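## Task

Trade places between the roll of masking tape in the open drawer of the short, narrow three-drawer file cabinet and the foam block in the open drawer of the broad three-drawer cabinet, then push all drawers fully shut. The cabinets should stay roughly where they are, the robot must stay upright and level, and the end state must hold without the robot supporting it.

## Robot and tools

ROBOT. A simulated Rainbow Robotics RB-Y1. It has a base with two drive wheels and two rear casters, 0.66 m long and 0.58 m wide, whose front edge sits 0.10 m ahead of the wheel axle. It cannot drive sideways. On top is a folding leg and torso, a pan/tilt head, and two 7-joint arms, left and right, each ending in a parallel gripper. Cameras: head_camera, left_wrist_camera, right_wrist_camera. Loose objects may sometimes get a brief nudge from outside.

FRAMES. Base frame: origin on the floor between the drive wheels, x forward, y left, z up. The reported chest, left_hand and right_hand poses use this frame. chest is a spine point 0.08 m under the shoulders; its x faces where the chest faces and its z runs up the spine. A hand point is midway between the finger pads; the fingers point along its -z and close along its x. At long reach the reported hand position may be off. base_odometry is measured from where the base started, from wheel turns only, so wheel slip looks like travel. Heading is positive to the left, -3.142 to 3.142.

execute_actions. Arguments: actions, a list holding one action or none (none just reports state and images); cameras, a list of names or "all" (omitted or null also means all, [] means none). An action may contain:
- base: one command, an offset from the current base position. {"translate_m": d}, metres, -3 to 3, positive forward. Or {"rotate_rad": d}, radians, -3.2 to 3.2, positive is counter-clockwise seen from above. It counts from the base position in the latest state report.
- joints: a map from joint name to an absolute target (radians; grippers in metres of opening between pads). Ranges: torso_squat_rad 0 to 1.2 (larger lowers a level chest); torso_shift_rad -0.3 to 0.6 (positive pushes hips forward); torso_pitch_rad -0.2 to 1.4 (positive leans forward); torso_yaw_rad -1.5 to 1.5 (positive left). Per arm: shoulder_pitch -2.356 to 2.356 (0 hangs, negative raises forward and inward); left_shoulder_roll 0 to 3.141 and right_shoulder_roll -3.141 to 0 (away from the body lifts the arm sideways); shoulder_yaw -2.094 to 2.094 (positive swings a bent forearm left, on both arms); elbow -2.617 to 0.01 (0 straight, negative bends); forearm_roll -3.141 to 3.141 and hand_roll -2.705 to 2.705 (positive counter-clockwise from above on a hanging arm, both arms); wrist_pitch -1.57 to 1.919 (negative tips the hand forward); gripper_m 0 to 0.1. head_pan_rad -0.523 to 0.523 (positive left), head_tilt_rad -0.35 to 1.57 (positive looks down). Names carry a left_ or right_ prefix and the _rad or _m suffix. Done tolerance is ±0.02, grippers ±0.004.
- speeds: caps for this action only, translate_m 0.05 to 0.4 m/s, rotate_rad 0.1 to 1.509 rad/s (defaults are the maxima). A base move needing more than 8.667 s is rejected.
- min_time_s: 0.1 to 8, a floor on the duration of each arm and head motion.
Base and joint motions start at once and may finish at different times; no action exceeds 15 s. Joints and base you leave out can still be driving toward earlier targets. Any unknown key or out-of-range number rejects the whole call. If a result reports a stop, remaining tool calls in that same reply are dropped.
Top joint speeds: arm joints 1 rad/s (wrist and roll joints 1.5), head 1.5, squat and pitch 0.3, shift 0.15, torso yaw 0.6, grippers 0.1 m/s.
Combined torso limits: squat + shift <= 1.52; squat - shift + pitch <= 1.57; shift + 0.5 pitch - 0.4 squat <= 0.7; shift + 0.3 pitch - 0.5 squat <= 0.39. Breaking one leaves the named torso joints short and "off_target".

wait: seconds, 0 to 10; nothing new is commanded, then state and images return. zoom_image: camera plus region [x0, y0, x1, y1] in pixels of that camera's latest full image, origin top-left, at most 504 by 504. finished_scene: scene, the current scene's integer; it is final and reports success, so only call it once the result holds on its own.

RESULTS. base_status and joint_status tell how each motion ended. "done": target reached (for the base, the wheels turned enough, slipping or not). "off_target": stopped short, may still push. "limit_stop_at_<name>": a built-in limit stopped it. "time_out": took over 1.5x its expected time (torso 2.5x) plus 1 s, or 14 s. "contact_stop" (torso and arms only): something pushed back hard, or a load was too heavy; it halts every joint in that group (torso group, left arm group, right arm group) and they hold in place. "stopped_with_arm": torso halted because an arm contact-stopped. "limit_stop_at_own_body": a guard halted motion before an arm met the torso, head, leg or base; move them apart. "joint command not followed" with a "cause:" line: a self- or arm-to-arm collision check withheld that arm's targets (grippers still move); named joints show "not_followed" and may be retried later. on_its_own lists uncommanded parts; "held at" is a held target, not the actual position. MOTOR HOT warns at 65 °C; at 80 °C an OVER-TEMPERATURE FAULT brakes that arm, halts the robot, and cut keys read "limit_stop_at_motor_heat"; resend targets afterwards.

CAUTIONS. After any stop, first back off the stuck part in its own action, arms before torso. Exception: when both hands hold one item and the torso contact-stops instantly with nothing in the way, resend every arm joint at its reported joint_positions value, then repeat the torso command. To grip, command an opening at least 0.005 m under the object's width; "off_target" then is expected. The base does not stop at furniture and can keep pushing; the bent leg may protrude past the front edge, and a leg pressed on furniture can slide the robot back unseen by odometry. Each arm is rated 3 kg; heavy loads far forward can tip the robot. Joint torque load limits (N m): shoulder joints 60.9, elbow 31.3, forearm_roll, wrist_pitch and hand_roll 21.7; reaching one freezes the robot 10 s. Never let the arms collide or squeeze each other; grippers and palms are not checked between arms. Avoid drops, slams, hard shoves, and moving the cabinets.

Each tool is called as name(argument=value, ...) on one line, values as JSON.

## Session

execute_actions(actions=[], cameras=["head_camera"])

Scene clock: 0.00 s.
base_odometry: x=+0.000 y=+0.000 heading=+0.000 (m, m, rad; odometry frame)
base_status: not commanded
joint_positions: torso_squat_rad=+0.350 torso_shift_rad=-0.001 torso_pitch_rad=-0.001 torso_yaw_rad=+0.000 left_shoulder_pitch_rad=-0.002 left_shoulder_roll_rad=+0.040 left_shoulder_yaw_rad=-0.022 left_elbow_rad=-0.157 left_forearm_roll_rad=+0.031 left_wrist_pitch_rad=+0.020 left_hand_roll_rad=+0.040 left_gripper_m=+0.099 right_shoulder_pitch_rad=-0.018 right_shoulder_roll_rad=-0.054 right_shoulder_yaw_rad=-0.049 right_elbow_rad=-0.248 right_forearm_roll_rad=-0.031 right_wrist_pitch_rad=-0.026 right_hand_roll_rad=-0.006 right_gripper_m=+0.100 head_pan_rad=+0.000 head_tilt_rad=+0.400
joint_status: not commanded
chest: x=-0.2287 y=+0.0007 z=+1.2475 quat_wxyz=(+1.000, -0.001, +0.000, +0.000) (m; base frame)
left_hand: x=-0.1552 y=+0.2489 z=+0.5658 quat_wxyz=(+0.997, +0.016, -0.070, +0.023) (m; base frame)
right_hand: x=-0.0894 y=-0.2662 z=+0.5779 quat_wxyz=(+0.988, -0.028, -0.146, -0.036) (m; base frame)
pictures: head_camera
Images, in order (width x height): head_camera 896x504.

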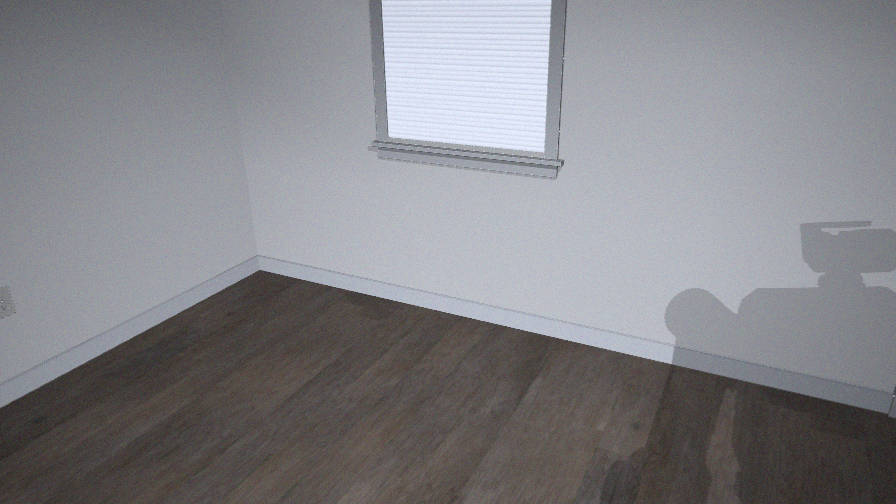

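execute_actions(actions=[{"base":{"rotate_rad":1.3}}], cameras=["head_camera"])

execute_actions(actions=[{"base":{"rotate_rad":1.25}}], cameras=["head_camera"])

execute_actions(actions=[{"base":{"rotate_rad":1.25}}], cameras=["head_camera"])

execute_actions(actions=[{"base":{"rotate_rad":1.25}}], cameras=["head_camera"])

Scene clock: 4.53 s.
base_odometry: x=+0.000 y=+0.000 heading=+1.299 (m, m, rad; odometry frame)
base_status: done
joint_positions: torso_squat_rad=+0.350 torso_shift_rad=-0.001 torso_pitch_rad=-0.001 torso_yaw_rad=+0.000 left_shoulder_pitch_rad=-0.002 left_shoulder_roll_rad=+0.040 left_shoulder_yaw_rad=-0.022 left_elbow_rad=-0.157 left_forearm_roll_rad=+0.031 left_wrist_pitch_rad=+0.020 left_hand_roll_rad=+0.040 left_gripper_m=+0.099 right_shoulder_pitch_rad=-0.018 right_shoulder_roll_rad=-0.054 right_shoulder_yaw_rad=-0.049 right_elbow_rad=-0.248 right_forearm_roll_rad=-0.031 right_wrist_pitch_rad=-0.026 right_hand_roll_rad=-0.006 right_gripper_m=+0.100 head_pan_rad=+0.000 head_tilt_rad=+0.400
joint_status: not commanded
chest: x=-0.2288 y=+0.0007 z=+1.2475 quat_wxyz=(+1.000, -0.001, +0.000, +0.000) (m; base frame)
left_hand: x=-0.1552 y=+0.2489 z=+0.5658 quat_wxyz=(+0.997, +0.016, -0.070, +0.023) (m; base frame)
right_hand: x=-0.0894 y=-0.2663 z=+0.5779 quat_wxyz=(+0.988, -0.028, -0.146, -0.036) (m; base frame)
pictures: head_camera
Images, in order (width x height): head_camera 896x504.

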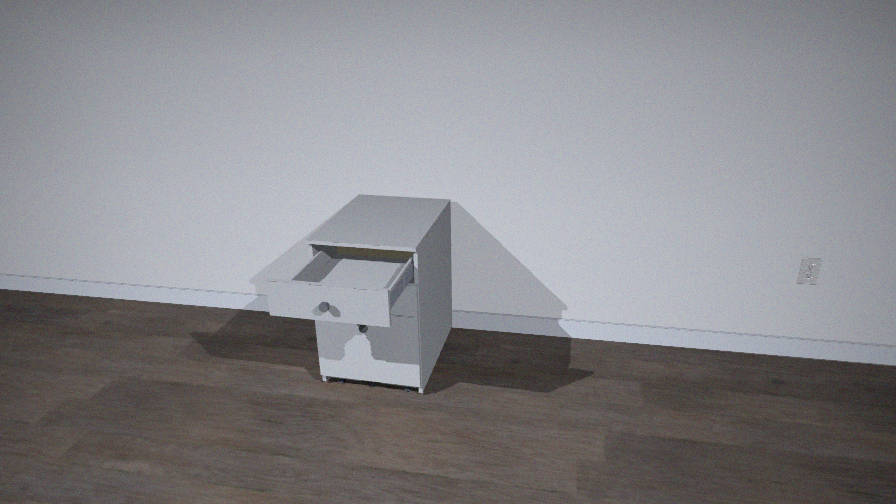

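Scene clock: 8.13 s.
base_odometry: x=+0.000 y=+0.000 heading=+2.549 (m, m, rad; odometry frame)
base_status: done
joint_positions: torso_squat_rad=+0.350 torso_shift_rad=-0.001 torso_pitch_rad=-0.001 torso_yaw_rad=+0.000 left_shoulder_pitch_rad=-0.002 left_shoulder_roll_rad=+0.041 left_shoulder_yaw_rad=-0.022 left_elbow_rad=-0.157 left_forearm_roll_rad=+0.031 left_wrist_pitch_rad=+0.020 left_hand_roll_rad=+0.040 left_gripper_m=+0.099 right_shoulder_pitch_rad=-0.018 right_shoulder_roll_rad=-0.054 right_shoulder_yaw_rad=-0.049 right_elbow_rad=-0.248 right_forearm_roll_rad=-0.031 right_wrist_pitch_rad=-0.026 right_hand_roll_rad=-0.006 right_gripper_m=+0.100 head_pan_rad=+0.000 head_tilt_rad=+0.400
joint_status: not commanded
chest: x=-0.2288 y=+0.0007 z=+1.2475 quat_wxyz=(+1.000, -0.001, +0.000, +0.000) (m; base frame)
left_hand: x=-0.1552 y=+0.2489 z=+0.5658 quat_wxyz=(+0.997, +0.016, -0.070, +0.023) (m; base frame)
right_hand: x=-0.0895 y=-0.2663 z=+0.5779 quat_wxyz=(+0.988, -0.028, -0.146, -0.036) (m; base frame)
pictures: head_camera
Images, in order (width x height): head_camera 896x504.

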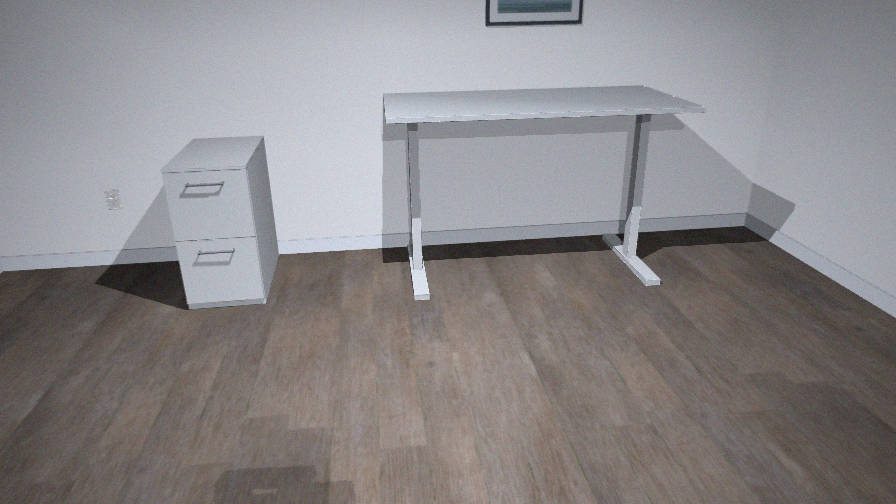

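Scene clock: 11.73 s.
base_odometry: x=+0.000 y=+0.000 heading=-2.485 (m, m, rad; odometry frame)
base_status: done
joint_positions: torso_squat_rad=+0.350 torso_shift_rad=-0.001 torso_pitch_rad=-0.001 torso_yaw_rad=+0.000 left_shoulder_pitch_rad=-0.002 left_shoulder_roll_rad=+0.041 left_shoulder_yaw_rad=-0.022 left_elbow_rad=-0.157 left_forearm_roll_rad=+0.031 left_wrist_pitch_rad=+0.020 left_hand_roll_rad=+0.040 left_gripper_m=+0.099 right_shoulder_pitch_rad=-0.018 right_shoulder_roll_rad=-0.054 right_shoulder_yaw_rad=-0.049 right_elbow_rad=-0.248 right_forearm_roll_rad=-0.031 right_wrist_pitch_rad=-0.026 right_hand_roll_rad=-0.006 right_gripper_m=+0.100 head_pan_rad=+0.000 head_tilt_rad=+0.400
joint_status: not commanded
chest: x=-0.2288 y=+0.0007 z=+1.2475 quat_wxyz=(+1.000, -0.001, +0.000, +0.000) (m; base frame)
left_hand: x=-0.1552 y=+0.2489 z=+0.5658 quat_wxyz=(+0.997, +0.016, -0.070, +0.023) (m; base frame)
right_hand: x=-0.0895 y=-0.2663 z=+0.5779 quat_wxyz=(+0.988, -0.028, -0.146, -0.036) (m; base frame)
pictures: head_camera
Images, in order (width x height): head_camera 896x504.

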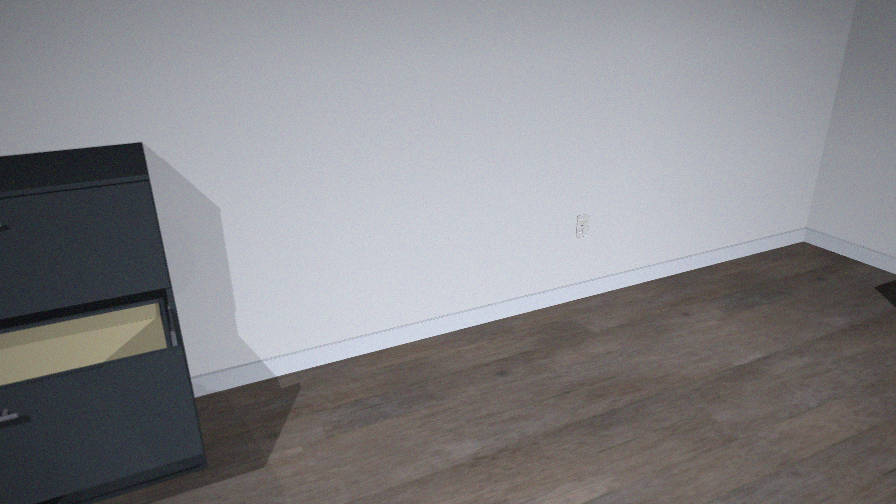

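Scene clock: 15.33 s.
base_odometry: x=+0.000 y=+0.000 heading=-1.236 (m, m, rad; odometry frame)
base_status: done
joint_positions: torso_squat_rad=+0.350 torso_shift_rad=-0.001 torso_pitch_rad=-0.001 torso_yaw_rad=+0.000 left_shoulder_pitch_rad=-0.002 left_shoulder_roll_rad=+0.041 left_shoulder_yaw_rad=-0.022 left_elbow_rad=-0.157 left_forearm_roll_rad=+0.031 left_wrist_pitch_rad=+0.020 left_hand_roll_rad=+0.040 left_gripper_m=+0.099 right_shoulder_pitch_rad=-0.018 right_shoulder_roll_rad=-0.054 right_shoulder_yaw_rad=-0.049 right_elbow_rad=-0.248 right_forearm_roll_rad=-0.031 right_wrist_pitch_rad=-0.026 right_hand_roll_rad=-0.006 right_gripper_m=+0.100 head_pan_rad=+0.000 head_tilt_rad=+0.400
joint_status: not commanded
chest: x=-0.2288 y=+0.0007 z=+1.2475 quat_wxyz=(+1.000, -0.001, +0.000, +0.000) (m; base frame)
left_hand: x=-0.1552 y=+0.2489 z=+0.5658 quat_wxyz=(+0.997, +0.016, -0.070, +0.023) (m; base frame)
right_hand: x=-0.0895 y=-0.2663 z=+0.5779 quat_wxyz=(+0.988, -0.028, -0.146, -0.036) (m; base frame)
pictures: head_camera
Images, in order (width x height): head_camera 896x504.

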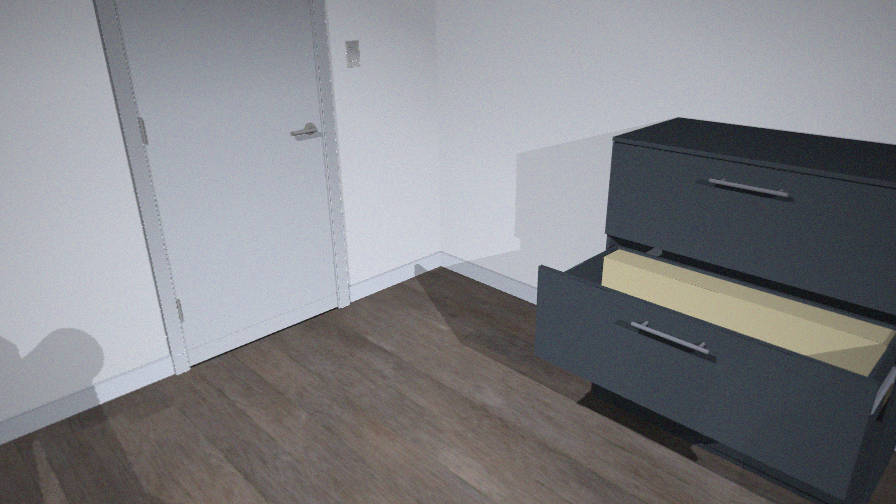

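execute_actions(actions=[{"base":{"translate_m":0.786},"joints":{"torso_squat_rad":0.2,"torso_pitch_rad":0.5,"right_shoulder_pitch_rad":-1.3,"right_elbow_rad":-0.6,"right_wrist_pitch_rad":1.4,"right_shoulder_roll_rad":-0.2,"left_shoulder_pitch_rad":-1.3,"left_elbow_rad":-0.6,"left_wrist_pitch_rad":1.4,"left_shoulder_roll_rad":0.2,"head_tilt_rad":0.75}}], cameras=[])

execute_actions(actions=[{"base":{"rotate_rad":-0.83}}], cameras=["head_camera"])

Scene clock: 19.53 s.
base_odometry: x=+0.259 y=-0.742 heading=-1.235 (m, m, rad; odometry frame)
base_status: done
joint_positions: torso_squat_rad=+0.200 torso_shift_rad=-0.001 torso_pitch_rad=+0.500 torso_yaw_rad=+0.000 left_shoulder_pitch_rad=-1.300 left_shoulder_roll_rad=+0.200 left_shoulder_yaw_rad=-0.022 left_elbow_rad=-0.600 left_forearm_roll_rad=+0.031 left_wrist_pitch_rad=+1.400 left_hand_roll_rad=+0.040 left_gripper_m=+0.099 right_shoulder_pitch_rad=-1.300 right_shoulder_roll_rad=-0.200 right_shoulder_yaw_rad=-0.049 right_elbow_rad=-0.600 right_forearm_roll_rad=-0.031 right_wrist_pitch_rad=+1.400 right_hand_roll_rad=-0.006 right_gripper_m=+0.100 head_pan_rad=+0.000 head_tilt_rad=+0.750
joint_status: all done
chest: x=-0.0802 y=+0.0007 z=+1.2381 quat_wxyz=(+0.969, -0.001, +0.247, +0.000) (m; base frame)
left_hand: x=+0.4068 y=+0.1863 z=+0.8175 quat_wxyz=(+0.988, +0.093, +0.012, -0.120) (m; base frame)
right_hand: x=+0.4072 y=-0.1847 z=+0.8184 quat_wxyz=(+0.991, -0.069, +0.014, +0.113) (m; base frame)
pictures: none
No camera images: the call's "cameras" was empty. Leave "cameras" out to get every camera's image.

Scene clock: 22.43 s.
base_odometry: x=+0.259 y=-0.742 heading=-2.064 (m, m, rad; odometry frame)
base_status: done
joint_positions: torso_squat_rad=+0.200 torso_shift_rad=-0.001 torso_pitch_rad=+0.500 torso_yaw_rad=+0.000 left_shoulder_pitch_rad=-1.300 left_shoulder_roll_rad=+0.200 left_shoulder_yaw_rad=-0.022 left_elbow_rad=-0.600 left_forearm_roll_rad=+0.031 left_wrist_pitch_rad=+1.400 left_hand_roll_rad=+0.040 left_gripper_m=+0.099 right_shoulder_pitch_rad=-1.300 right_shoulder_roll_rad=-0.200 right_shoulder_yaw_rad=-0.049 right_elbow_rad=-0.600 right_forearm_roll_rad=-0.031 right_wrist_pitch_rad=+1.400 right_hand_roll_rad=-0.006 right_gripper_m=+0.100 head_pan_rad=+0.000 head_tilt_rad=+0.750
joint_status: not commanded
chest: x=-0.0802 y=+0.0007 z=+1.2381 quat_wxyz=(+0.969, -0.001, +0.247, +0.000) (m; base frame)
left_hand: x=+0.4068 y=+0.1863 z=+0.8175 quat_wxyz=(+0.988, +0.093, +0.012, -0.120) (m; base frame)
right_hand: x=+0.4071 y=-0.1847 z=+0.8184 quat_wxyz=(+0.991, -0.069, +0.014, +0.113) (m; base frame)
pictures: head_camera
Images, in order (width x height): head_camera 896x504.

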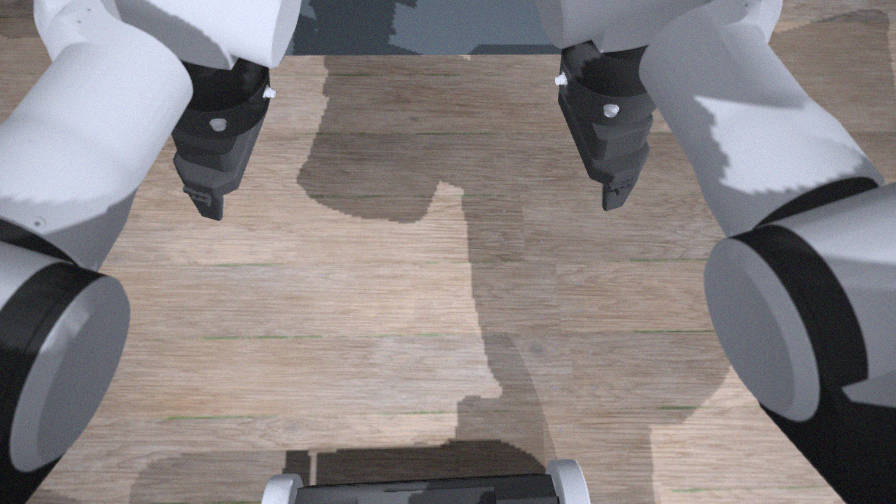

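Square. Advance.

execute_actions(actions=[{"base":{"translate_m":0.4}}], cameras=["head_camera"])

Scene clock: 25.03 s.
base_odometry: x=+0.070 y=-1.094 heading=-2.064 (m, m, rad; odometry frame)
base_status: done
joint_positions: torso_squat_rad=+0.200 torso_shift_rad=-0.001 torso_pitch_rad=+0.500 torso_yaw_rad=+0.000 left_shoulder_pitch_rad=-1.300 left_shoulder_roll_rad=+0.200 left_shoulder_yaw_rad=-0.022 left_elbow_rad=-0.600 left_forearm_roll_rad=+0.031 left_wrist_pitch_rad=+1.400 left_hand_roll_rad=+0.040 left_gripper_m=+0.099 right_shoulder_pitch_rad=-1.300 right_shoulder_roll_rad=-0.200 right_shoulder_yaw_rad=-0.049 right_elbow_rad=-0.600 right_forearm_roll_rad=-0.031 right_wrist_pitch_rad=+1.400 right_hand_roll_rad=-0.006 right_gripper_m=+0.100 head_pan_rad=+0.000 head_tilt_rad=+0.750
joint_status: not commanded
chest: x=-0.0802 y=+0.0007 z=+1.2381 quat_wxyz=(+0.969, -0.001, +0.247, +0.000) (m; base frame)
left_hand: x=+0.4068 y=+0.1864 z=+0.8176 quat_wxyz=(+0.988, +0.093, +0.012, -0.120) (m; base frame)
right_hand: x=+0.4071 y=-0.1847 z=+0.8184 quat_wxyz=(+0.991, -0.069, +0.014, +0.113) (m; base frame)
pictures: head_camera
Images, in order (width x height): head_camera 896x504.

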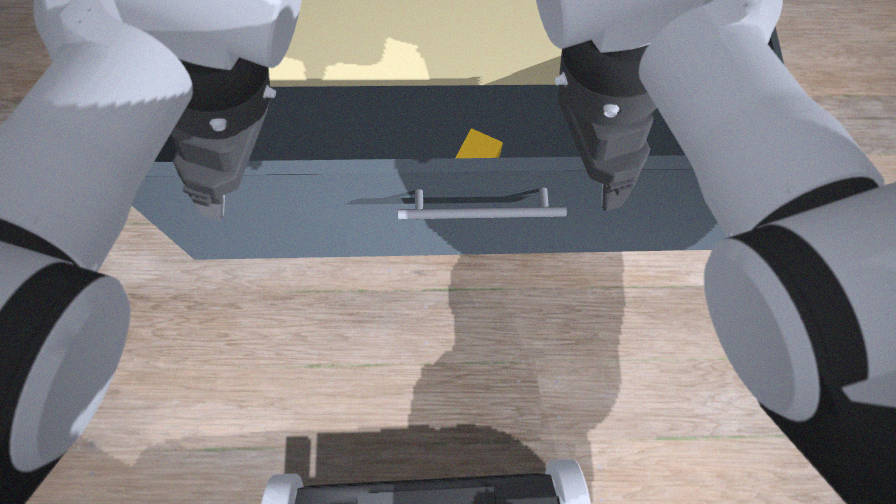

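execute_actions(actions=[{"base":{"translate_m":0.2},"joints":{"right_shoulder_roll_rad":-0.01,"left_shoulder_roll_rad":0.35}}], cameras=["head_camera","right_wrist_camera"])

Scene clock: 27.17 s.
base_odometry: x=-0.025 y=-1.271 heading=-2.064 (m, m, rad; odometry frame)
base_status: done
joint_positions: torso_squat_rad=+0.200 torso_shift_rad=-0.001 torso_pitch_rad=+0.500 torso_yaw_rad=+0.000 left_shoulder_pitch_rad=-1.300 left_shoulder_roll_rad=+0.350 left_shoulder_yaw_rad=-0.022 left_elbow_rad=-0.600 left_forearm_roll_rad=+0.031 left_wrist_pitch_rad=+1.400 left_hand_roll_rad=+0.040 left_gripper_m=+0.099 right_shoulder_pitch_rad=-1.300 right_shoulder_roll_rad=-0.010 right_shoulder_yaw_rad=-0.049 right_elbow_rad=-0.600 right_forearm_roll_rad=-0.031 right_wrist_pitch_rad=+1.400 right_hand_roll_rad=-0.006 right_gripper_m=+0.100 head_pan_rad=+0.000 head_tilt_rad=+0.750
joint_status: all done
chest: x=-0.0802 y=+0.0008 z=+1.2381 quat_wxyz=(+0.969, -0.001, +0.247, +0.000) (m; base frame)
left_hand: x=+0.4291 y=+0.2807 z=+0.8414 quat_wxyz=(+0.987, +0.145, -0.001, -0.068) (m; base frame)
right_hand: x=+0.3639 y=-0.0669 z=+0.8033 quat_wxyz=(+0.983, -0.004, +0.034, +0.178) (m; base frame)
pictures: head_camera, right_wrist_camera
Images, in order (width x height): head_camera 896x504, right_wrist_camera 644x364.

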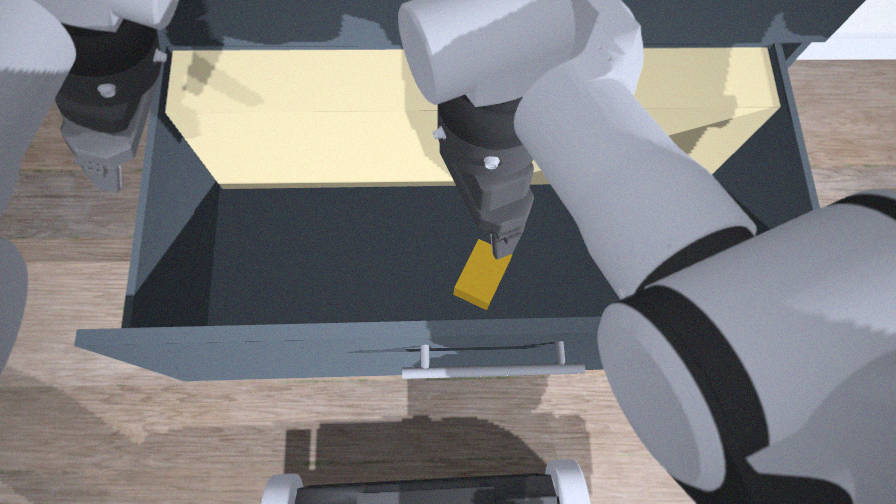

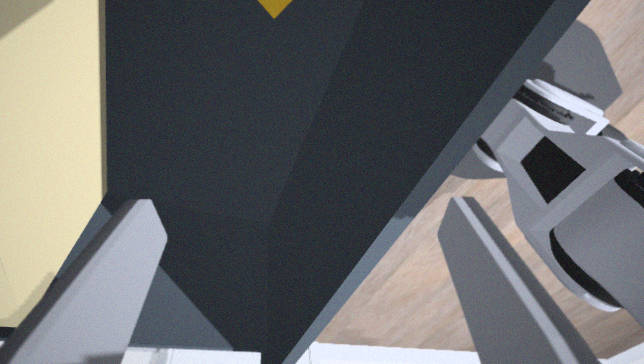

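execute_actions(actions=[{"joints":{"right_hand_roll_rad":0.78,"right_gripper_m":0.08,"left_shoulder_pitch_rad":-0.5,"left_elbow_rad":-1.9,"left_wrist_pitch_rad":0.5}}], cameras=[])

execute_actions(actions=[{"joints":{"torso_squat_rad":0.95}}], cameras=["head_camera","right_wrist_camera"])

Scene clock: 29.47 s.
base_odometry: x=-0.025 y=-1.271 heading=-2.064 (m, m, rad; odometry frame)
base_status: not commanded
joint_positions: torso_squat_rad=+0.200 torso_shift_rad=-0.001 torso_pitch_rad=+0.500 torso_yaw_rad=+0.000 left_shoulder_pitch_rad=-0.500 left_shoulder_roll_rad=+0.350 left_shoulder_yaw_rad=-0.022 left_elbow_rad=-1.900 left_forearm_roll_rad=+0.031 left_wrist_pitch_rad=+0.500 left_hand_roll_rad=+0.040 left_gripper_m=+0.099 right_shoulder_pitch_rad=-1.300 right_shoulder_roll_rad=-0.010 right_shoulder_yaw_rad=-0.049 right_elbow_rad=-0.600 right_forearm_roll_rad=-0.031 right_wrist_pitch_rad=+1.400 right_hand_roll_rad=+0.780 right_gripper_m=+0.080 head_pan_rad=+0.000 head_tilt_rad=+0.750
joint_status: all done
chest: x=-0.0802 y=+0.0008 z=+1.2381 quat_wxyz=(+0.969, -0.001, +0.247, +0.000) (m; base frame)
left_hand: x=+0.4657 y=+0.2022 z=+1.0412 quat_wxyz=(+0.759, +0.029, -0.633, -0.149) (m; base frame)
right_hand: x=+0.3639 y=-0.0670 z=+0.8034 quat_wxyz=(+0.840, +0.010, +0.033, +0.541) (m; base frame)
pictures: none
No camera images: the call's "cameras" was empty. Leave "cameras" out to get every camera's image.

Scene clock: 32.80 s.
base_odometry: x=-0.025 y=-1.271 heading=-2.064 (m, m, rad; odometry frame)
base_status: not commanded
joint_positions: torso_squat_rad=+0.950 torso_shift_rad=-0.001 torso_pitch_rad=+0.500 torso_yaw_rad=+0.000 left_shoulder_pitch_rad=-0.500 left_shoulder_roll_rad=+0.350 left_shoulder_yaw_rad=-0.022 left_elbow_rad=-1.900 left_forearm_roll_rad=+0.031 left_wrist_pitch_rad=+0.500 left_hand_roll_rad=+0.040 left_gripper_m=+0.099 right_shoulder_pitch_rad=-1.300 right_shoulder_roll_rad=-0.010 right_shoulder_yaw_rad=-0.049 right_elbow_rad=-0.600 right_forearm_roll_rad=-0.031 right_wrist_pitch_rad=+1.400 right_hand_roll_rad=+0.780 right_gripper_m=+0.080 head_pan_rad=+0.000 head_tilt_rad=+0.750
joint_status: all done
chest: x=-0.0800 y=+0.0006 z=+0.9592 quat_wxyz=(+0.969, -0.001, +0.247, +0.000) (m; base frame)
left_hand: x=+0.4659 y=+0.2020 z=+0.7623 quat_wxyz=(+0.759, +0.029, -0.633, -0.149) (m; base frame)
right_hand: x=+0.3641 y=-0.0671 z=+0.5245 quat_wxyz=(+0.840, +0.010, +0.033, +0.541) (m; base frame)
pictures: head_camera, right_wrist_camera
Images, in order (width x height): head_camera 896x504, right_wrist_camera 644x364.

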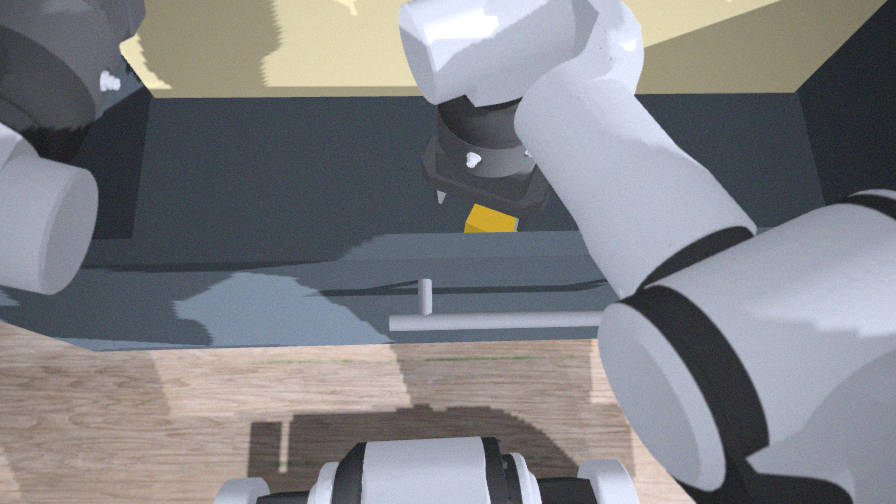

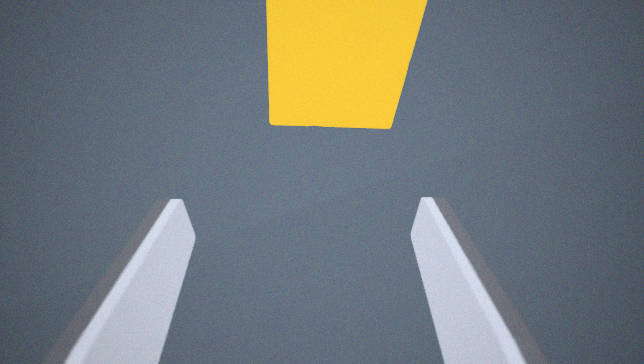

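execute_actions(actions=[{"base":{"translate_m":0.03},"joints":{"torso_squat_rad":1.06,"right_shoulder_roll_rad":-0.035}}], cameras=["right_wrist_camera"])

Scene clock: 34.53 s.
base_odometry: x=-0.039 y=-1.297 heading=-2.064 (m, m, rad; odometry frame)
base_status: done
joint_positions: torso_squat_rad=+1.060 torso_shift_rad=-0.001 torso_pitch_rad=+0.498 torso_yaw_rad=+0.000 left_shoulder_pitch_rad=-0.500 left_shoulder_roll_rad=+0.350 left_shoulder_yaw_rad=-0.022 left_elbow_rad=-1.900 left_forearm_roll_rad=+0.031 left_wrist_pitch_rad=+0.500 left_hand_roll_rad=+0.040 left_gripper_m=+0.099 right_shoulder_pitch_rad=-1.304 right_shoulder_roll_rad=-0.036 right_shoulder_yaw_rad=-0.049 right_elbow_rad=-0.602 right_forearm_roll_rad=-0.030 right_wrist_pitch_rad=+1.401 right_hand_roll_rad=+0.780 right_gripper_m=+0.080 head_pan_rad=+0.000 head_tilt_rad=+0.750
joint_status: all done
chest: x=-0.0806 y=+0.0006 z=+0.8944 quat_wxyz=(+0.969, -0.001, +0.247, +0.000) (m; base frame)
left_hand: x=+0.4657 y=+0.2019 z=+0.6983 quat_wxyz=(+0.759, +0.029, -0.633, -0.149) (m; base frame)
right_hand: x=+0.3730 y=-0.0824 z=+0.4634 quat_wxyz=(+0.845, -0.001, +0.031, +0.534) (m; base frame)
pictures: right_wrist_camera
Images, in order (width x height): right_wrist_camera 644x364.

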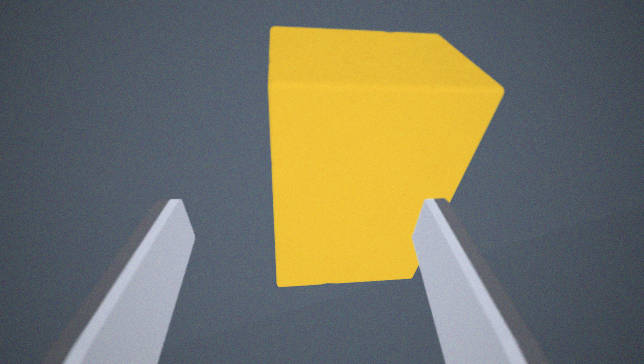

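execute_actions(actions=[{"joints":{"torso_squat_rad":1.0}}], cameras=[])

execute_actions(actions=[{"joints":{"right_shoulder_roll_rad":-0.08}}], cameras=[])

execute_actions(actions=[{"joints":{"torso_squat_rad":1.07,"right_shoulder_pitch_rad":-1.25,"right_wrist_pitch_rad":1.35}}], cameras=["right_wrist_camera"])

Scene clock: 36.00 s.
base_odometry: x=-0.039 y=-1.297 heading=-2.064 (m, m, rad; odometry frame)
base_status: not commanded
joint_positions: torso_squat_rad=+1.000 torso_shift_rad=-0.001 torso_pitch_rad=+0.500 torso_yaw_rad=+0.000 left_shoulder_pitch_rad=-0.500 left_shoulder_roll_rad=+0.350 left_shoulder_yaw_rad=-0.022 left_elbow_rad=-1.900 left_forearm_roll_rad=+0.031 left_wrist_pitch_rad=+0.500 left_hand_roll_rad=+0.040 left_gripper_m=+0.099 right_shoulder_pitch_rad=-1.300 right_shoulder_roll_rad=-0.035 right_shoulder_yaw_rad=-0.049 right_elbow_rad=-0.600 right_forearm_roll_rad=-0.031 right_wrist_pitch_rad=+1.400 right_hand_roll_rad=+0.780 right_gripper_m=+0.080 head_pan_rad=+0.000 head_tilt_rad=+0.750
joint_status: all done
chest: x=-0.0800 y=+0.0006 z=+0.9303 quat_wxyz=(+0.969, -0.001, +0.247, +0.000) (m; base frame)
left_hand: x=+0.4659 y=+0.2020 z=+0.7334 quat_wxyz=(+0.759, +0.029, -0.633, -0.149) (m; base frame)
right_hand: x=+0.3709 y=-0.0826 z=+0.4968 quat_wxyz=(+0.845, +0.000, +0.034, +0.534) (m; base frame)
pictures: none
No camera images: the call's "cameras" was empty. Leave "cameras" out to get every camera's image.

Scene clock: 36.80 s.
base_odometry: x=-0.039 y=-1.297 heading=-2.064 (m, m, rad; odometry frame)
base_status: not commanded
joint_positions: torso_squat_rad=+1.000 torso_shift_rad=-0.001 torso_pitch_rad=+0.500 torso_yaw_rad=+0.000 left_shoulder_pitch_rad=-0.500 left_shoulder_roll_rad=+0.350 left_shoulder_yaw_rad=-0.022 left_elbow_rad=-1.900 left_forearm_roll_rad=+0.031 left_wrist_pitch_rad=+0.500 left_hand_roll_rad=+0.040 left_gripper_m=+0.099 right_shoulder_pitch_rad=-1.300 right_shoulder_roll_rad=-0.080 right_shoulder_yaw_rad=-0.049 right_elbow_rad=-0.600 right_forearm_roll_rad=-0.031 right_wrist_pitch_rad=+1.400 right_hand_roll_rad=+0.780 right_gripper_m=+0.080 head_pan_rad=+0.000 head_tilt_rad=+0.750
joint_status: all done
chest: x=-0.0800 y=+0.0006 z=+0.9303 quat_wxyz=(+0.969, -0.001, +0.247, +0.000) (m; base frame)
left_hand: x=+0.4659 y=+0.2019 z=+0.7334 quat_wxyz=(+0.759, +0.029, -0.633, -0.149) (m; base frame)
right_hand: x=+0.3820 y=-0.1102 z=+0.4992 quat_wxyz=(+0.853, -0.016, +0.035, +0.520) (m; base frame)
pictures: none
No camera images: the call's "cameras" was empty. Leave "cameras" out to get every camera's image.

Scene clock: 37.73 s.
base_odometry: x=-0.039 y=-1.297 heading=-2.064 (m, m, rad; odometry frame)
base_status: not commanded
joint_positions: torso_squat_rad=+1.052 torso_shift_rad=-0.003 torso_pitch_rad=+0.494 torso_yaw_rad=-0.001 left_shoulder_pitch_rad=-0.500 left_shoulder_roll_rad=+0.350 left_shoulder_yaw_rad=-0.022 left_elbow_rad=-1.900 left_forearm_roll_rad=+0.031 left_wrist_pitch_rad=+0.500 left_hand_roll_rad=+0.040 left_gripper_m=+0.099 right_shoulder_pitch_rad=-1.255 right_shoulder_roll_rad=-0.082 right_shoulder_yaw_rad=-0.049 right_elbow_rad=-0.602 right_forearm_roll_rad=-0.031 right_wrist_pitch_rad=+1.350 right_hand_roll_rad=+0.780 right_gripper_m=+0.080 head_pan_rad=+0.000 head_tilt_rad=+0.750
joint_status: torso_squat_rad contact_stop (moved +0.052 of +0.070); the others done
chest: x=-0.0822 y=+0.0007 z=+0.9003 quat_wxyz=(+0.970, -0.001, +0.245, -0.001) (m; base frame)
left_hand: x=+0.4650 y=+0.2016 z=+0.7063 quat_wxyz=(+0.758, +0.029, -0.635, -0.149) (m; base frame)
right_hand: x=+0.3736 y=-0.1174 z=+0.4529 quat_wxyz=(+0.857, -0.016, +0.028, +0.515) (m; base frame)
pictures: right_wrist_camera
Images, in order (width x height): right_wrist_camera 644x364.

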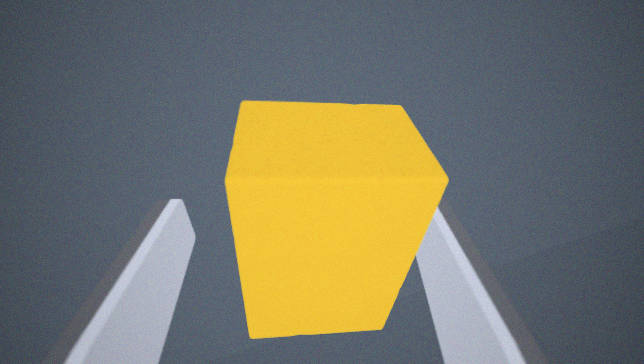

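execute_actions(actions=[{"joints":{"right_gripper_m":0.02,"torso_squat_rad":1.04}}], cameras=[])

execute_actions(actions=[{"joints":{"torso_squat_rad":0.2,"torso_pitch_rad":0.5,"torso_shift_rad":0}}], cameras=[])

execute_actions(actions=[{"base":{"translate_m":-0.35},"joints":{"left_shoulder_pitch_rad":-1.3,"left_elbow_rad":-0.6,"left_wrist_pitch_rad":1.4,"left_shoulder_roll_rad":0.3,"right_shoulder_roll_rad":-0.3}}], cameras=["right_wrist_camera"])

execute_actions(actions=[{"base":{"rotate_rad":-2.414}}], cameras=[])

execute_actions(actions=[{"base":{"translate_m":1.905}}], cameras=[])

execute_actions(actions=[{"base":{"rotate_rad":-0.728}}], cameras=[])

execute_actions(actions=[{"base":{"translate_m":0.35}}], cameras=["head_camera"])

Scene clock: 40.00 s.
base_odometry: x=-0.039 y=-1.297 heading=-2.064 (m, m, rad; odometry frame)
base_status: not commanded
joint_positions: torso_squat_rad=+1.040 torso_shift_rad=-0.002 torso_pitch_rad=+0.496 torso_yaw_rad=-0.001 left_shoulder_pitch_rad=-0.500 left_shoulder_roll_rad=+0.350 left_shoulder_yaw_rad=-0.022 left_elbow_rad=-1.900 left_forearm_roll_rad=+0.031 left_wrist_pitch_rad=+0.500 left_hand_roll_rad=+0.040 left_gripper_m=+0.099 right_shoulder_pitch_rad=-1.251 right_shoulder_roll_rad=-0.080 right_shoulder_yaw_rad=-0.049 right_elbow_rad=-0.600 right_forearm_roll_rad=-0.031 right_wrist_pitch_rad=+1.350 right_hand_roll_rad=+0.780 right_gripper_m=+0.057 head_pan_rad=+0.000 head_tilt_rad=+0.750
joint_status: right_gripper_m off_target (ended at +0.057, target +0.020); the others done
chest: x=-0.0815 y=+0.0006 z=+0.9070 quat_wxyz=(+0.969, -0.001, +0.245, +0.000) (m; base frame)
left_hand: x=+0.4653 y=+0.2016 z=+0.7121 quat_wxyz=(+0.758, +0.029, -0.634, -0.149) (m; base frame)
right_hand: x=+0.3710 y=-0.1176 z=+0.4567 quat_wxyz=(+0.857, -0.014, +0.031, +0.515) (m; base frame)
pictures: none
No camera images: the call's "cameras" was empty. Leave "cameras" out to get every camera's image.

Scene clock: 43.57 s.
base_odometry: x=-0.039 y=-1.297 heading=-2.064 (m, m, rad; odometry frame)
base_status: not commanded
joint_positions: torso_squat_rad=+0.200 torso_shift_rad=+0.000 torso_pitch_rad=+0.500 torso_yaw_rad=-0.001 left_shoulder_pitch_rad=-0.500 left_shoulder_roll_rad=+0.350 left_shoulder_yaw_rad=-0.022 left_elbow_rad=-1.900 left_forearm_roll_rad=+0.031 left_wrist_pitch_rad=+0.500 left_hand_roll_rad=+0.040 left_gripper_m=+0.099 right_shoulder_pitch_rad=-1.250 right_shoulder_roll_rad=-0.080 right_shoulder_yaw_rad=-0.049 right_elbow_rad=-0.600 right_forearm_roll_rad=-0.031 right_wrist_pitch_rad=+1.350 right_hand_roll_rad=+0.780 right_gripper_m=+0.057 head_pan_rad=+0.000 head_tilt_rad=+0.750
joint_status: all done
chest: x=-0.0796 y=+0.0008 z=+1.2381 quat_wxyz=(+0.969, -0.001, +0.247, +0.000) (m; base frame)
left_hand: x=+0.4664 y=+0.2018 z=+1.0410 quat_wxyz=(+0.759, +0.029, -0.633, -0.149) (m; base frame)
right_hand: x=+0.3707 y=-0.1175 z=+0.7858 quat_wxyz=(+0.857, -0.013, +0.033, +0.515) (m; base frame)
pictures: none
No camera images: the call's "cameras" was empty. Leave "cameras" out to get every camera's image.

Scene clock: 45.83 s.
base_odometry: x=+0.126 y=-0.989 heading=-2.065 (m, m, rad; odometry frame)
base_status: done
joint_positions: torso_squat_rad=+0.200 torso_shift_rad=+0.000 torso_pitch_rad=+0.500 torso_yaw_rad=-0.001 left_shoulder_pitch_rad=-1.300 left_shoulder_roll_rad=+0.300 left_shoulder_yaw_rad=-0.022 left_elbow_rad=-0.600 left_forearm_roll_rad=+0.031 left_wrist_pitch_rad=+1.400 left_hand_roll_rad=+0.040 left_gripper_m=+0.099 right_shoulder_pitch_rad=-1.250 right_shoulder_roll_rad=-0.300 right_shoulder_yaw_rad=-0.049 right_elbow_rad=-0.600 right_forearm_roll_rad=-0.031 right_wrist_pitch_rad=+1.350 right_hand_roll_rad=+0.780 right_gripper_m=+0.057 head_pan_rad=+0.000 head_tilt_rad=+0.750
joint_status: all done
chest: x=-0.0797 y=+0.0007 z=+1.2381 quat_wxyz=(+0.969, -0.001, +0.247, +0.000) (m; base frame)
left_hand: x=+0.4235 y=+0.2488 z=+0.8323 quat_wxyz=(+0.988, +0.127, +0.003, -0.086) (m; base frame)
right_hand: x=+0.4117 y=-0.2571 z=+0.8119 quat_wxyz=(+0.887, -0.095, +0.043, +0.449) (m; base frame)
pictures: right_wrist_camera
Images, in order (width x height): right_wrist_camera 644x364.

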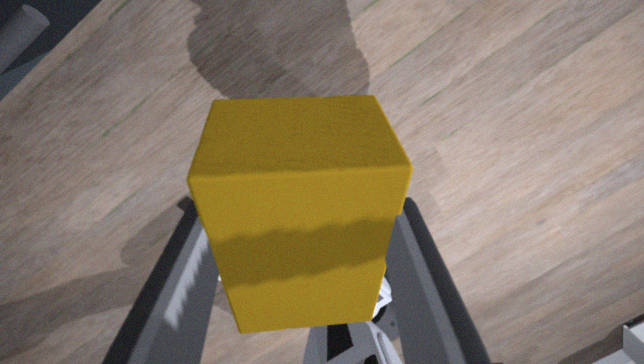

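Scene clock: 50.57 s.
base_odometry: x=+0.127 y=-0.989 heading=+1.804 (m, m, rad; odometry frame)
base_status: done
joint_positions: torso_squat_rad=+0.200 torso_shift_rad=+0.000 torso_pitch_rad=+0.500 torso_yaw_rad=-0.001 left_shoulder_pitch_rad=-1.300 left_shoulder_roll_rad=+0.300 left_shoulder_yaw_rad=-0.022 left_elbow_rad=-0.600 left_forearm_roll_rad=+0.031 left_wrist_pitch_rad=+1.400 left_hand_roll_rad=+0.040 left_gripper_m=+0.099 right_shoulder_pitch_rad=-1.250 right_shoulder_roll_rad=-0.300 right_shoulder_yaw_rad=-0.049 right_elbow_rad=-0.600 right_forearm_roll_rad=-0.031 right_wrist_pitch_rad=+1.350 right_hand_roll_rad=+0.780 right_gripper_m=+0.057 head_pan_rad=+0.000 head_tilt_rad=+0.750
joint_status: not commanded
chest: x=-0.0797 y=+0.0007 z=+1.2381 quat_wxyz=(+0.969, -0.001, +0.247, +0.000) (m; base frame)
left_hand: x=+0.4235 y=+0.2489 z=+0.8323 quat_wxyz=(+0.988, +0.127, +0.003, -0.086) (m; base frame)
right_hand: x=+0.4117 y=-0.2571 z=+0.8119 quat_wxyz=(+0.887, -0.095, +0.043, +0.449) (m; base frame)
pictures: none
No camera images: the call's "cameras" was empty. Leave "cameras" out to get every camera's image.

Scene clock: 56.67 s.
base_odometry: x=-0.314 y=+0.865 heading=+1.804 (m, m, rad; odometry frame)
base_status: done
joint_positions: torso_squat_rad=+0.200 torso_shift_rad=+0.000 torso_pitch_rad=+0.500 torso_yaw_rad=-0.001 left_shoulder_pitch_rad=-1.300 left_shoulder_roll_rad=+0.300 left_shoulder_yaw_rad=-0.022 left_elbow_rad=-0.600 left_forearm_roll_rad=+0.031 left_wrist_pitch_rad=+1.400 left_hand_roll_rad=+0.040 left_gripper_m=+0.099 right_shoulder_pitch_rad=-1.250 right_shoulder_roll_rad=-0.300 right_shoulder_yaw_rad=-0.049 right_elbow_rad=-0.600 right_forearm_roll_rad=-0.031 right_wrist_pitch_rad=+1.350 right_hand_roll_rad=+0.780 right_gripper_m=+0.057 head_pan_rad=+0.000 head_tilt_rad=+0.750
joint_status: not commanded
chest: x=-0.0796 y=+0.0007 z=+1.2381 quat_wxyz=(+0.969, -0.001, +0.247, +0.000) (m; base frame)
left_hand: x=+0.4236 y=+0.2488 z=+0.8323 quat_wxyz=(+0.988, +0.127, +0.003, -0.086) (m; base frame)
right_hand: x=+0.4118 y=-0.2571 z=+0.8118 quat_wxyz=(+0.887, -0.095, +0.043, +0.449) (m; base frame)
pictures: none
No camera images: the call's "cameras" was empty. Leave "cameras" out to get every camera's image.

Scene clock: 59.40 s.
base_odometry: x=-0.314 y=+0.865 heading=+1.077 (m, m, rad; odometry frame)
base_status: done
joint_positions: torso_squat_rad=+0.200 torso_shift_rad=+0.000 torso_pitch_rad=+0.500 torso_yaw_rad=-0.001 left_shoulder_pitch_rad=-1.300 left_shoulder_roll_rad=+0.300 left_shoulder_yaw_rad=-0.022 left_elbow_rad=-0.600 left_forearm_roll_rad=+0.031 left_wrist_pitch_rad=+1.400 left_hand_roll_rad=+0.040 left_gripper_m=+0.099 right_shoulder_pitch_rad=-1.250 right_shoulder_roll_rad=-0.300 right_shoulder_yaw_rad=-0.049 right_elbow_rad=-0.600 right_forearm_roll_rad=-0.031 right_wrist_pitch_rad=+1.350 right_hand_roll_rad=+0.780 right_gripper_m=+0.057 head_pan_rad=+0.000 head_tilt_rad=+0.750
joint_status: not commanded
chest: x=-0.0796 y=+0.0007 z=+1.2381 quat_wxyz=(+0.969, -0.001, +0.247, +0.000) (m; base frame)
left_hand: x=+0.4236 y=+0.2488 z=+0.8323 quat_wxyz=(+0.988, +0.127, +0.003, -0.086) (m; base frame)
right_hand: x=+0.4118 y=-0.2571 z=+0.8118 quat_wxyz=(+0.887, -0.095, +0.043, +0.449) (m; base frame)
pictures: none
No camera images: the call's "cameras" was empty. Leave "cameras" out to get every camera's image.

Scene clock: 61.63 s.
base_odometry: x=-0.148 y=+1.173 heading=+1.077 (m, m, rad; odometry frame)
base_status: done
joint_positions: torso_squat_rad=+0.200 torso_shift_rad=+0.000 torso_pitch_rad=+0.500 torso_yaw_rad=-0.001 left_shoulder_pitch_rad=-1.300 left_shoulder_roll_rad=+0.300 left_shoulder_yaw_rad=-0.022 left_elbow_rad=-0.600 left_forearm_roll_rad=+0.031 left_wrist_pitch_rad=+1.400 left_hand_roll_rad=+0.040 left_gripper_m=+0.099 right_shoulder_pitch_rad=-1.250 right_shoulder_roll_rad=-0.300 right_shoulder_yaw_rad=-0.049 right_elbow_rad=-0.600 right_forearm_roll_rad=-0.031 right_wrist_pitch_rad=+1.350 right_hand_roll_rad=+0.780 right_gripper_m=+0.057 head_pan_rad=+0.000 head_tilt_rad=+0.750
joint_status: not commanded
chest: x=-0.0796 y=+0.0007 z=+1.2381 quat_wxyz=(+0.969, -0.001, +0.247, +0.000) (m; base frame)
left_hand: x=+0.4236 y=+0.2488 z=+0.8323 quat_wxyz=(+0.988, +0.127, +0.003, -0.086) (m; base frame)
right_hand: x=+0.4118 y=-0.2571 z=+0.8118 quat_wxyz=(+0.887, -0.095, +0.043, +0.449) (m; base frame)
pictures: head_camera
Images, in order (width x height): head_camera 896x504.

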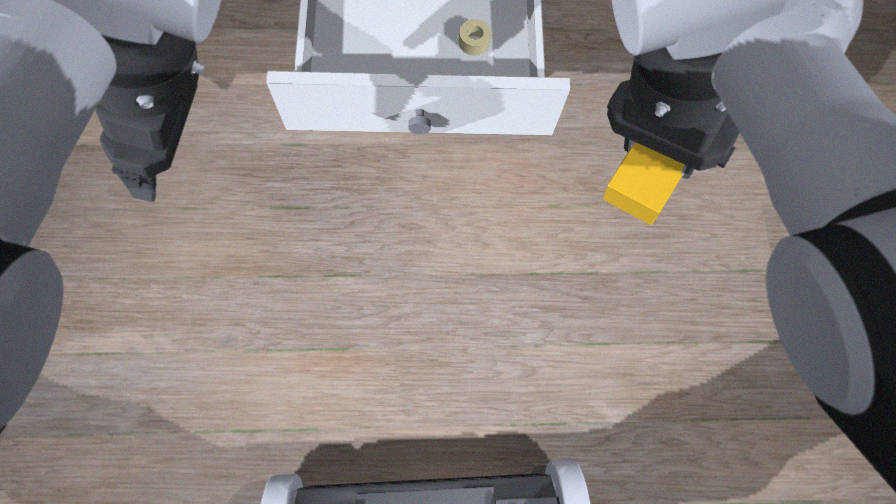

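execute_actions(actions=[{"base":{"translate_m":0.33},"joints":{"torso_yaw_rad":0.3,"right_shoulder_roll_rad":-0.01,"right_shoulder_pitch_rad":-1.3,"right_wrist_pitch_rad":1.4}}], cameras=["head_camera"])

Scene clock: 64.30 s.
base_odometry: x=+0.009 y=+1.463 heading=+1.076 (m, m, rad; odometry frame)
base_status: done
joint_positions: torso_squat_rad=+0.200 torso_shift_rad=+0.000 torso_pitch_rad=+0.500 torso_yaw_rad=+0.300 left_shoulder_pitch_rad=-1.300 left_shoulder_roll_rad=+0.300 left_shoulder_yaw_rad=-0.022 left_elbow_rad=-0.600 left_forearm_roll_rad=+0.031 left_wrist_pitch_rad=+1.400 left_hand_roll_rad=+0.040 left_gripper_m=+0.099 right_shoulder_pitch_rad=-1.300 right_shoulder_roll_rad=-0.010 right_shoulder_yaw_rad=-0.049 right_elbow_rad=-0.600 right_forearm_roll_rad=-0.031 right_wrist_pitch_rad=+1.400 right_hand_roll_rad=+0.780 right_gripper_m=+0.057 head_pan_rad=+0.000 head_tilt_rad=+0.750
joint_status: all done
chest: x=-0.0796 y=+0.0007 z=+1.2381 quat_wxyz=(+0.958, +0.036, +0.245, +0.145) (m; base frame)
left_hand: x=+0.3338 y=+0.4263 z=+0.8810 quat_wxyz=(+0.979, +0.197, +0.026, +0.046) (m; base frame)
right_hand: x=+0.3584 y=+0.1130 z=+0.8064 quat_wxyz=(+0.759, +0.066, -0.005, +0.648) (m; base frame)
pictures: head_camera
Images, in order (width x height): head_camera 896x504.

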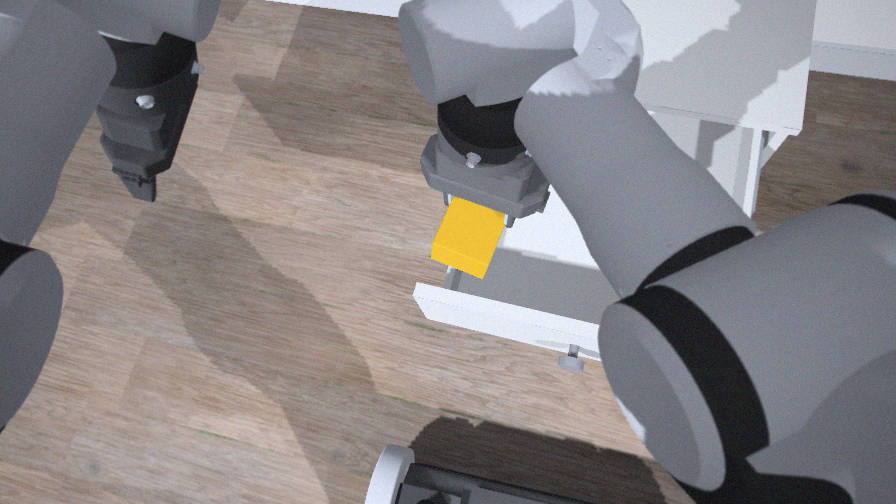

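execute_actions(actions=[{"base":{"translate_m":0.06}}], cameras=[])

execute_actions(actions=[{"joints":{"torso_squat_rad":0.85}}], cameras=["head_camera"])

Scene clock: 66.03 s.
base_odometry: x=+0.037 y=+1.516 heading=+1.076 (m, m, rad; odometry frame)
base_status: done
joint_positions: torso_squat_rad=+0.200 torso_shift_rad=+0.000 torso_pitch_rad=+0.500 torso_yaw_rad=+0.300 left_shoulder_pitch_rad=-1.300 left_shoulder_roll_rad=+0.300 left_shoulder_yaw_rad=-0.022 left_elbow_rad=-0.600 left_forearm_roll_rad=+0.031 left_wrist_pitch_rad=+1.400 left_hand_roll_rad=+0.040 left_gripper_m=+0.099 right_shoulder_pitch_rad=-1.300 right_shoulder_roll_rad=-0.010 right_shoulder_yaw_rad=-0.049 right_elbow_rad=-0.600 right_forearm_roll_rad=-0.031 right_wrist_pitch_rad=+1.400 right_hand_roll_rad=+0.780 right_gripper_m=+0.057 head_pan_rad=+0.000 head_tilt_rad=+0.750
joint_status: not commanded
chest: x=-0.0796 y=+0.0007 z=+1.2381 quat_wxyz=(+0.958, +0.036, +0.245, +0.145) (m; base frame)
left_hand: x=+0.3338 y=+0.4263 z=+0.8811 quat_wxyz=(+0.979, +0.197, +0.026, +0.046) (m; base frame)
right_hand: x=+0.3584 y=+0.1129 z=+0.8064 quat_wxyz=(+0.759, +0.066, -0.005, +0.648) (m; base frame)
pictures: none
No camera images: the call's "cameras" was empty. Leave "cameras" out to get every camera's image.

Scene clock: 69.00 s.
base_odometry: x=+0.037 y=+1.516 heading=+1.076 (m, m, rad; odometry frame)
base_status: not commanded
joint_positions: torso_squat_rad=+0.850 torso_shift_rad=-0.001 torso_pitch_rad=+0.498 torso_yaw_rad=+0.300 left_shoulder_pitch_rad=-1.300 left_shoulder_roll_rad=+0.300 left_shoulder_yaw_rad=-0.022 left_elbow_rad=-0.600 left_forearm_roll_rad=+0.031 left_wrist_pitch_rad=+1.400 left_hand_roll_rad=+0.040 left_gripper_m=+0.099 right_shoulder_pitch_rad=-1.306 right_shoulder_roll_rad=-0.010 right_shoulder_yaw_rad=-0.049 right_elbow_rad=-0.603 right_forearm_roll_rad=-0.031 right_wrist_pitch_rad=+1.401 right_hand_roll_rad=+0.780 right_gripper_m=+0.056 head_pan_rad=+0.000 head_tilt_rad=+0.750
joint_status: all done
chest: x=-0.0807 y=+0.0005 z=+1.0143 quat_wxyz=(+0.958, +0.036, +0.244, +0.145) (m; base frame)
left_hand: x=+0.3336 y=+0.4260 z=+0.6583 quat_wxyz=(+0.979, +0.197, +0.025, +0.046) (m; base frame)
right_hand: x=+0.3611 y=+0.1147 z=+0.5870 quat_wxyz=(+0.759, +0.064, -0.010, +0.648) (m; base frame)
pictures: head_camera
Images, in order (width x height): head_camera 896x504.

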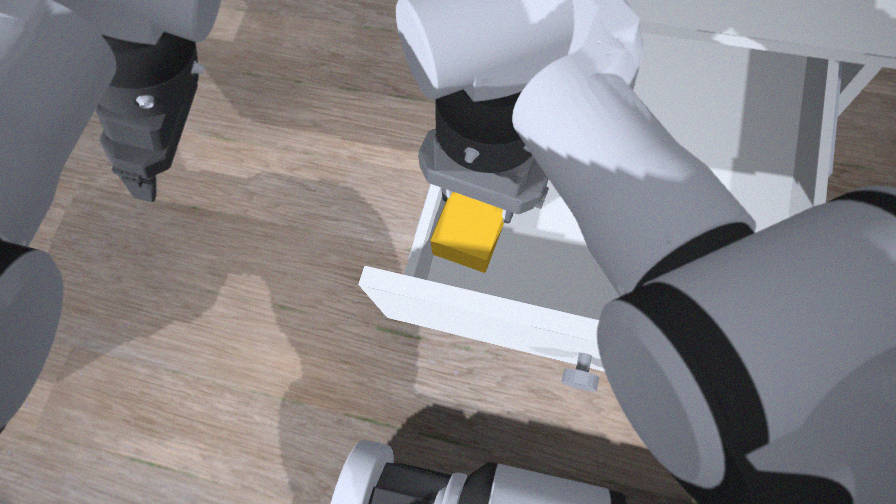

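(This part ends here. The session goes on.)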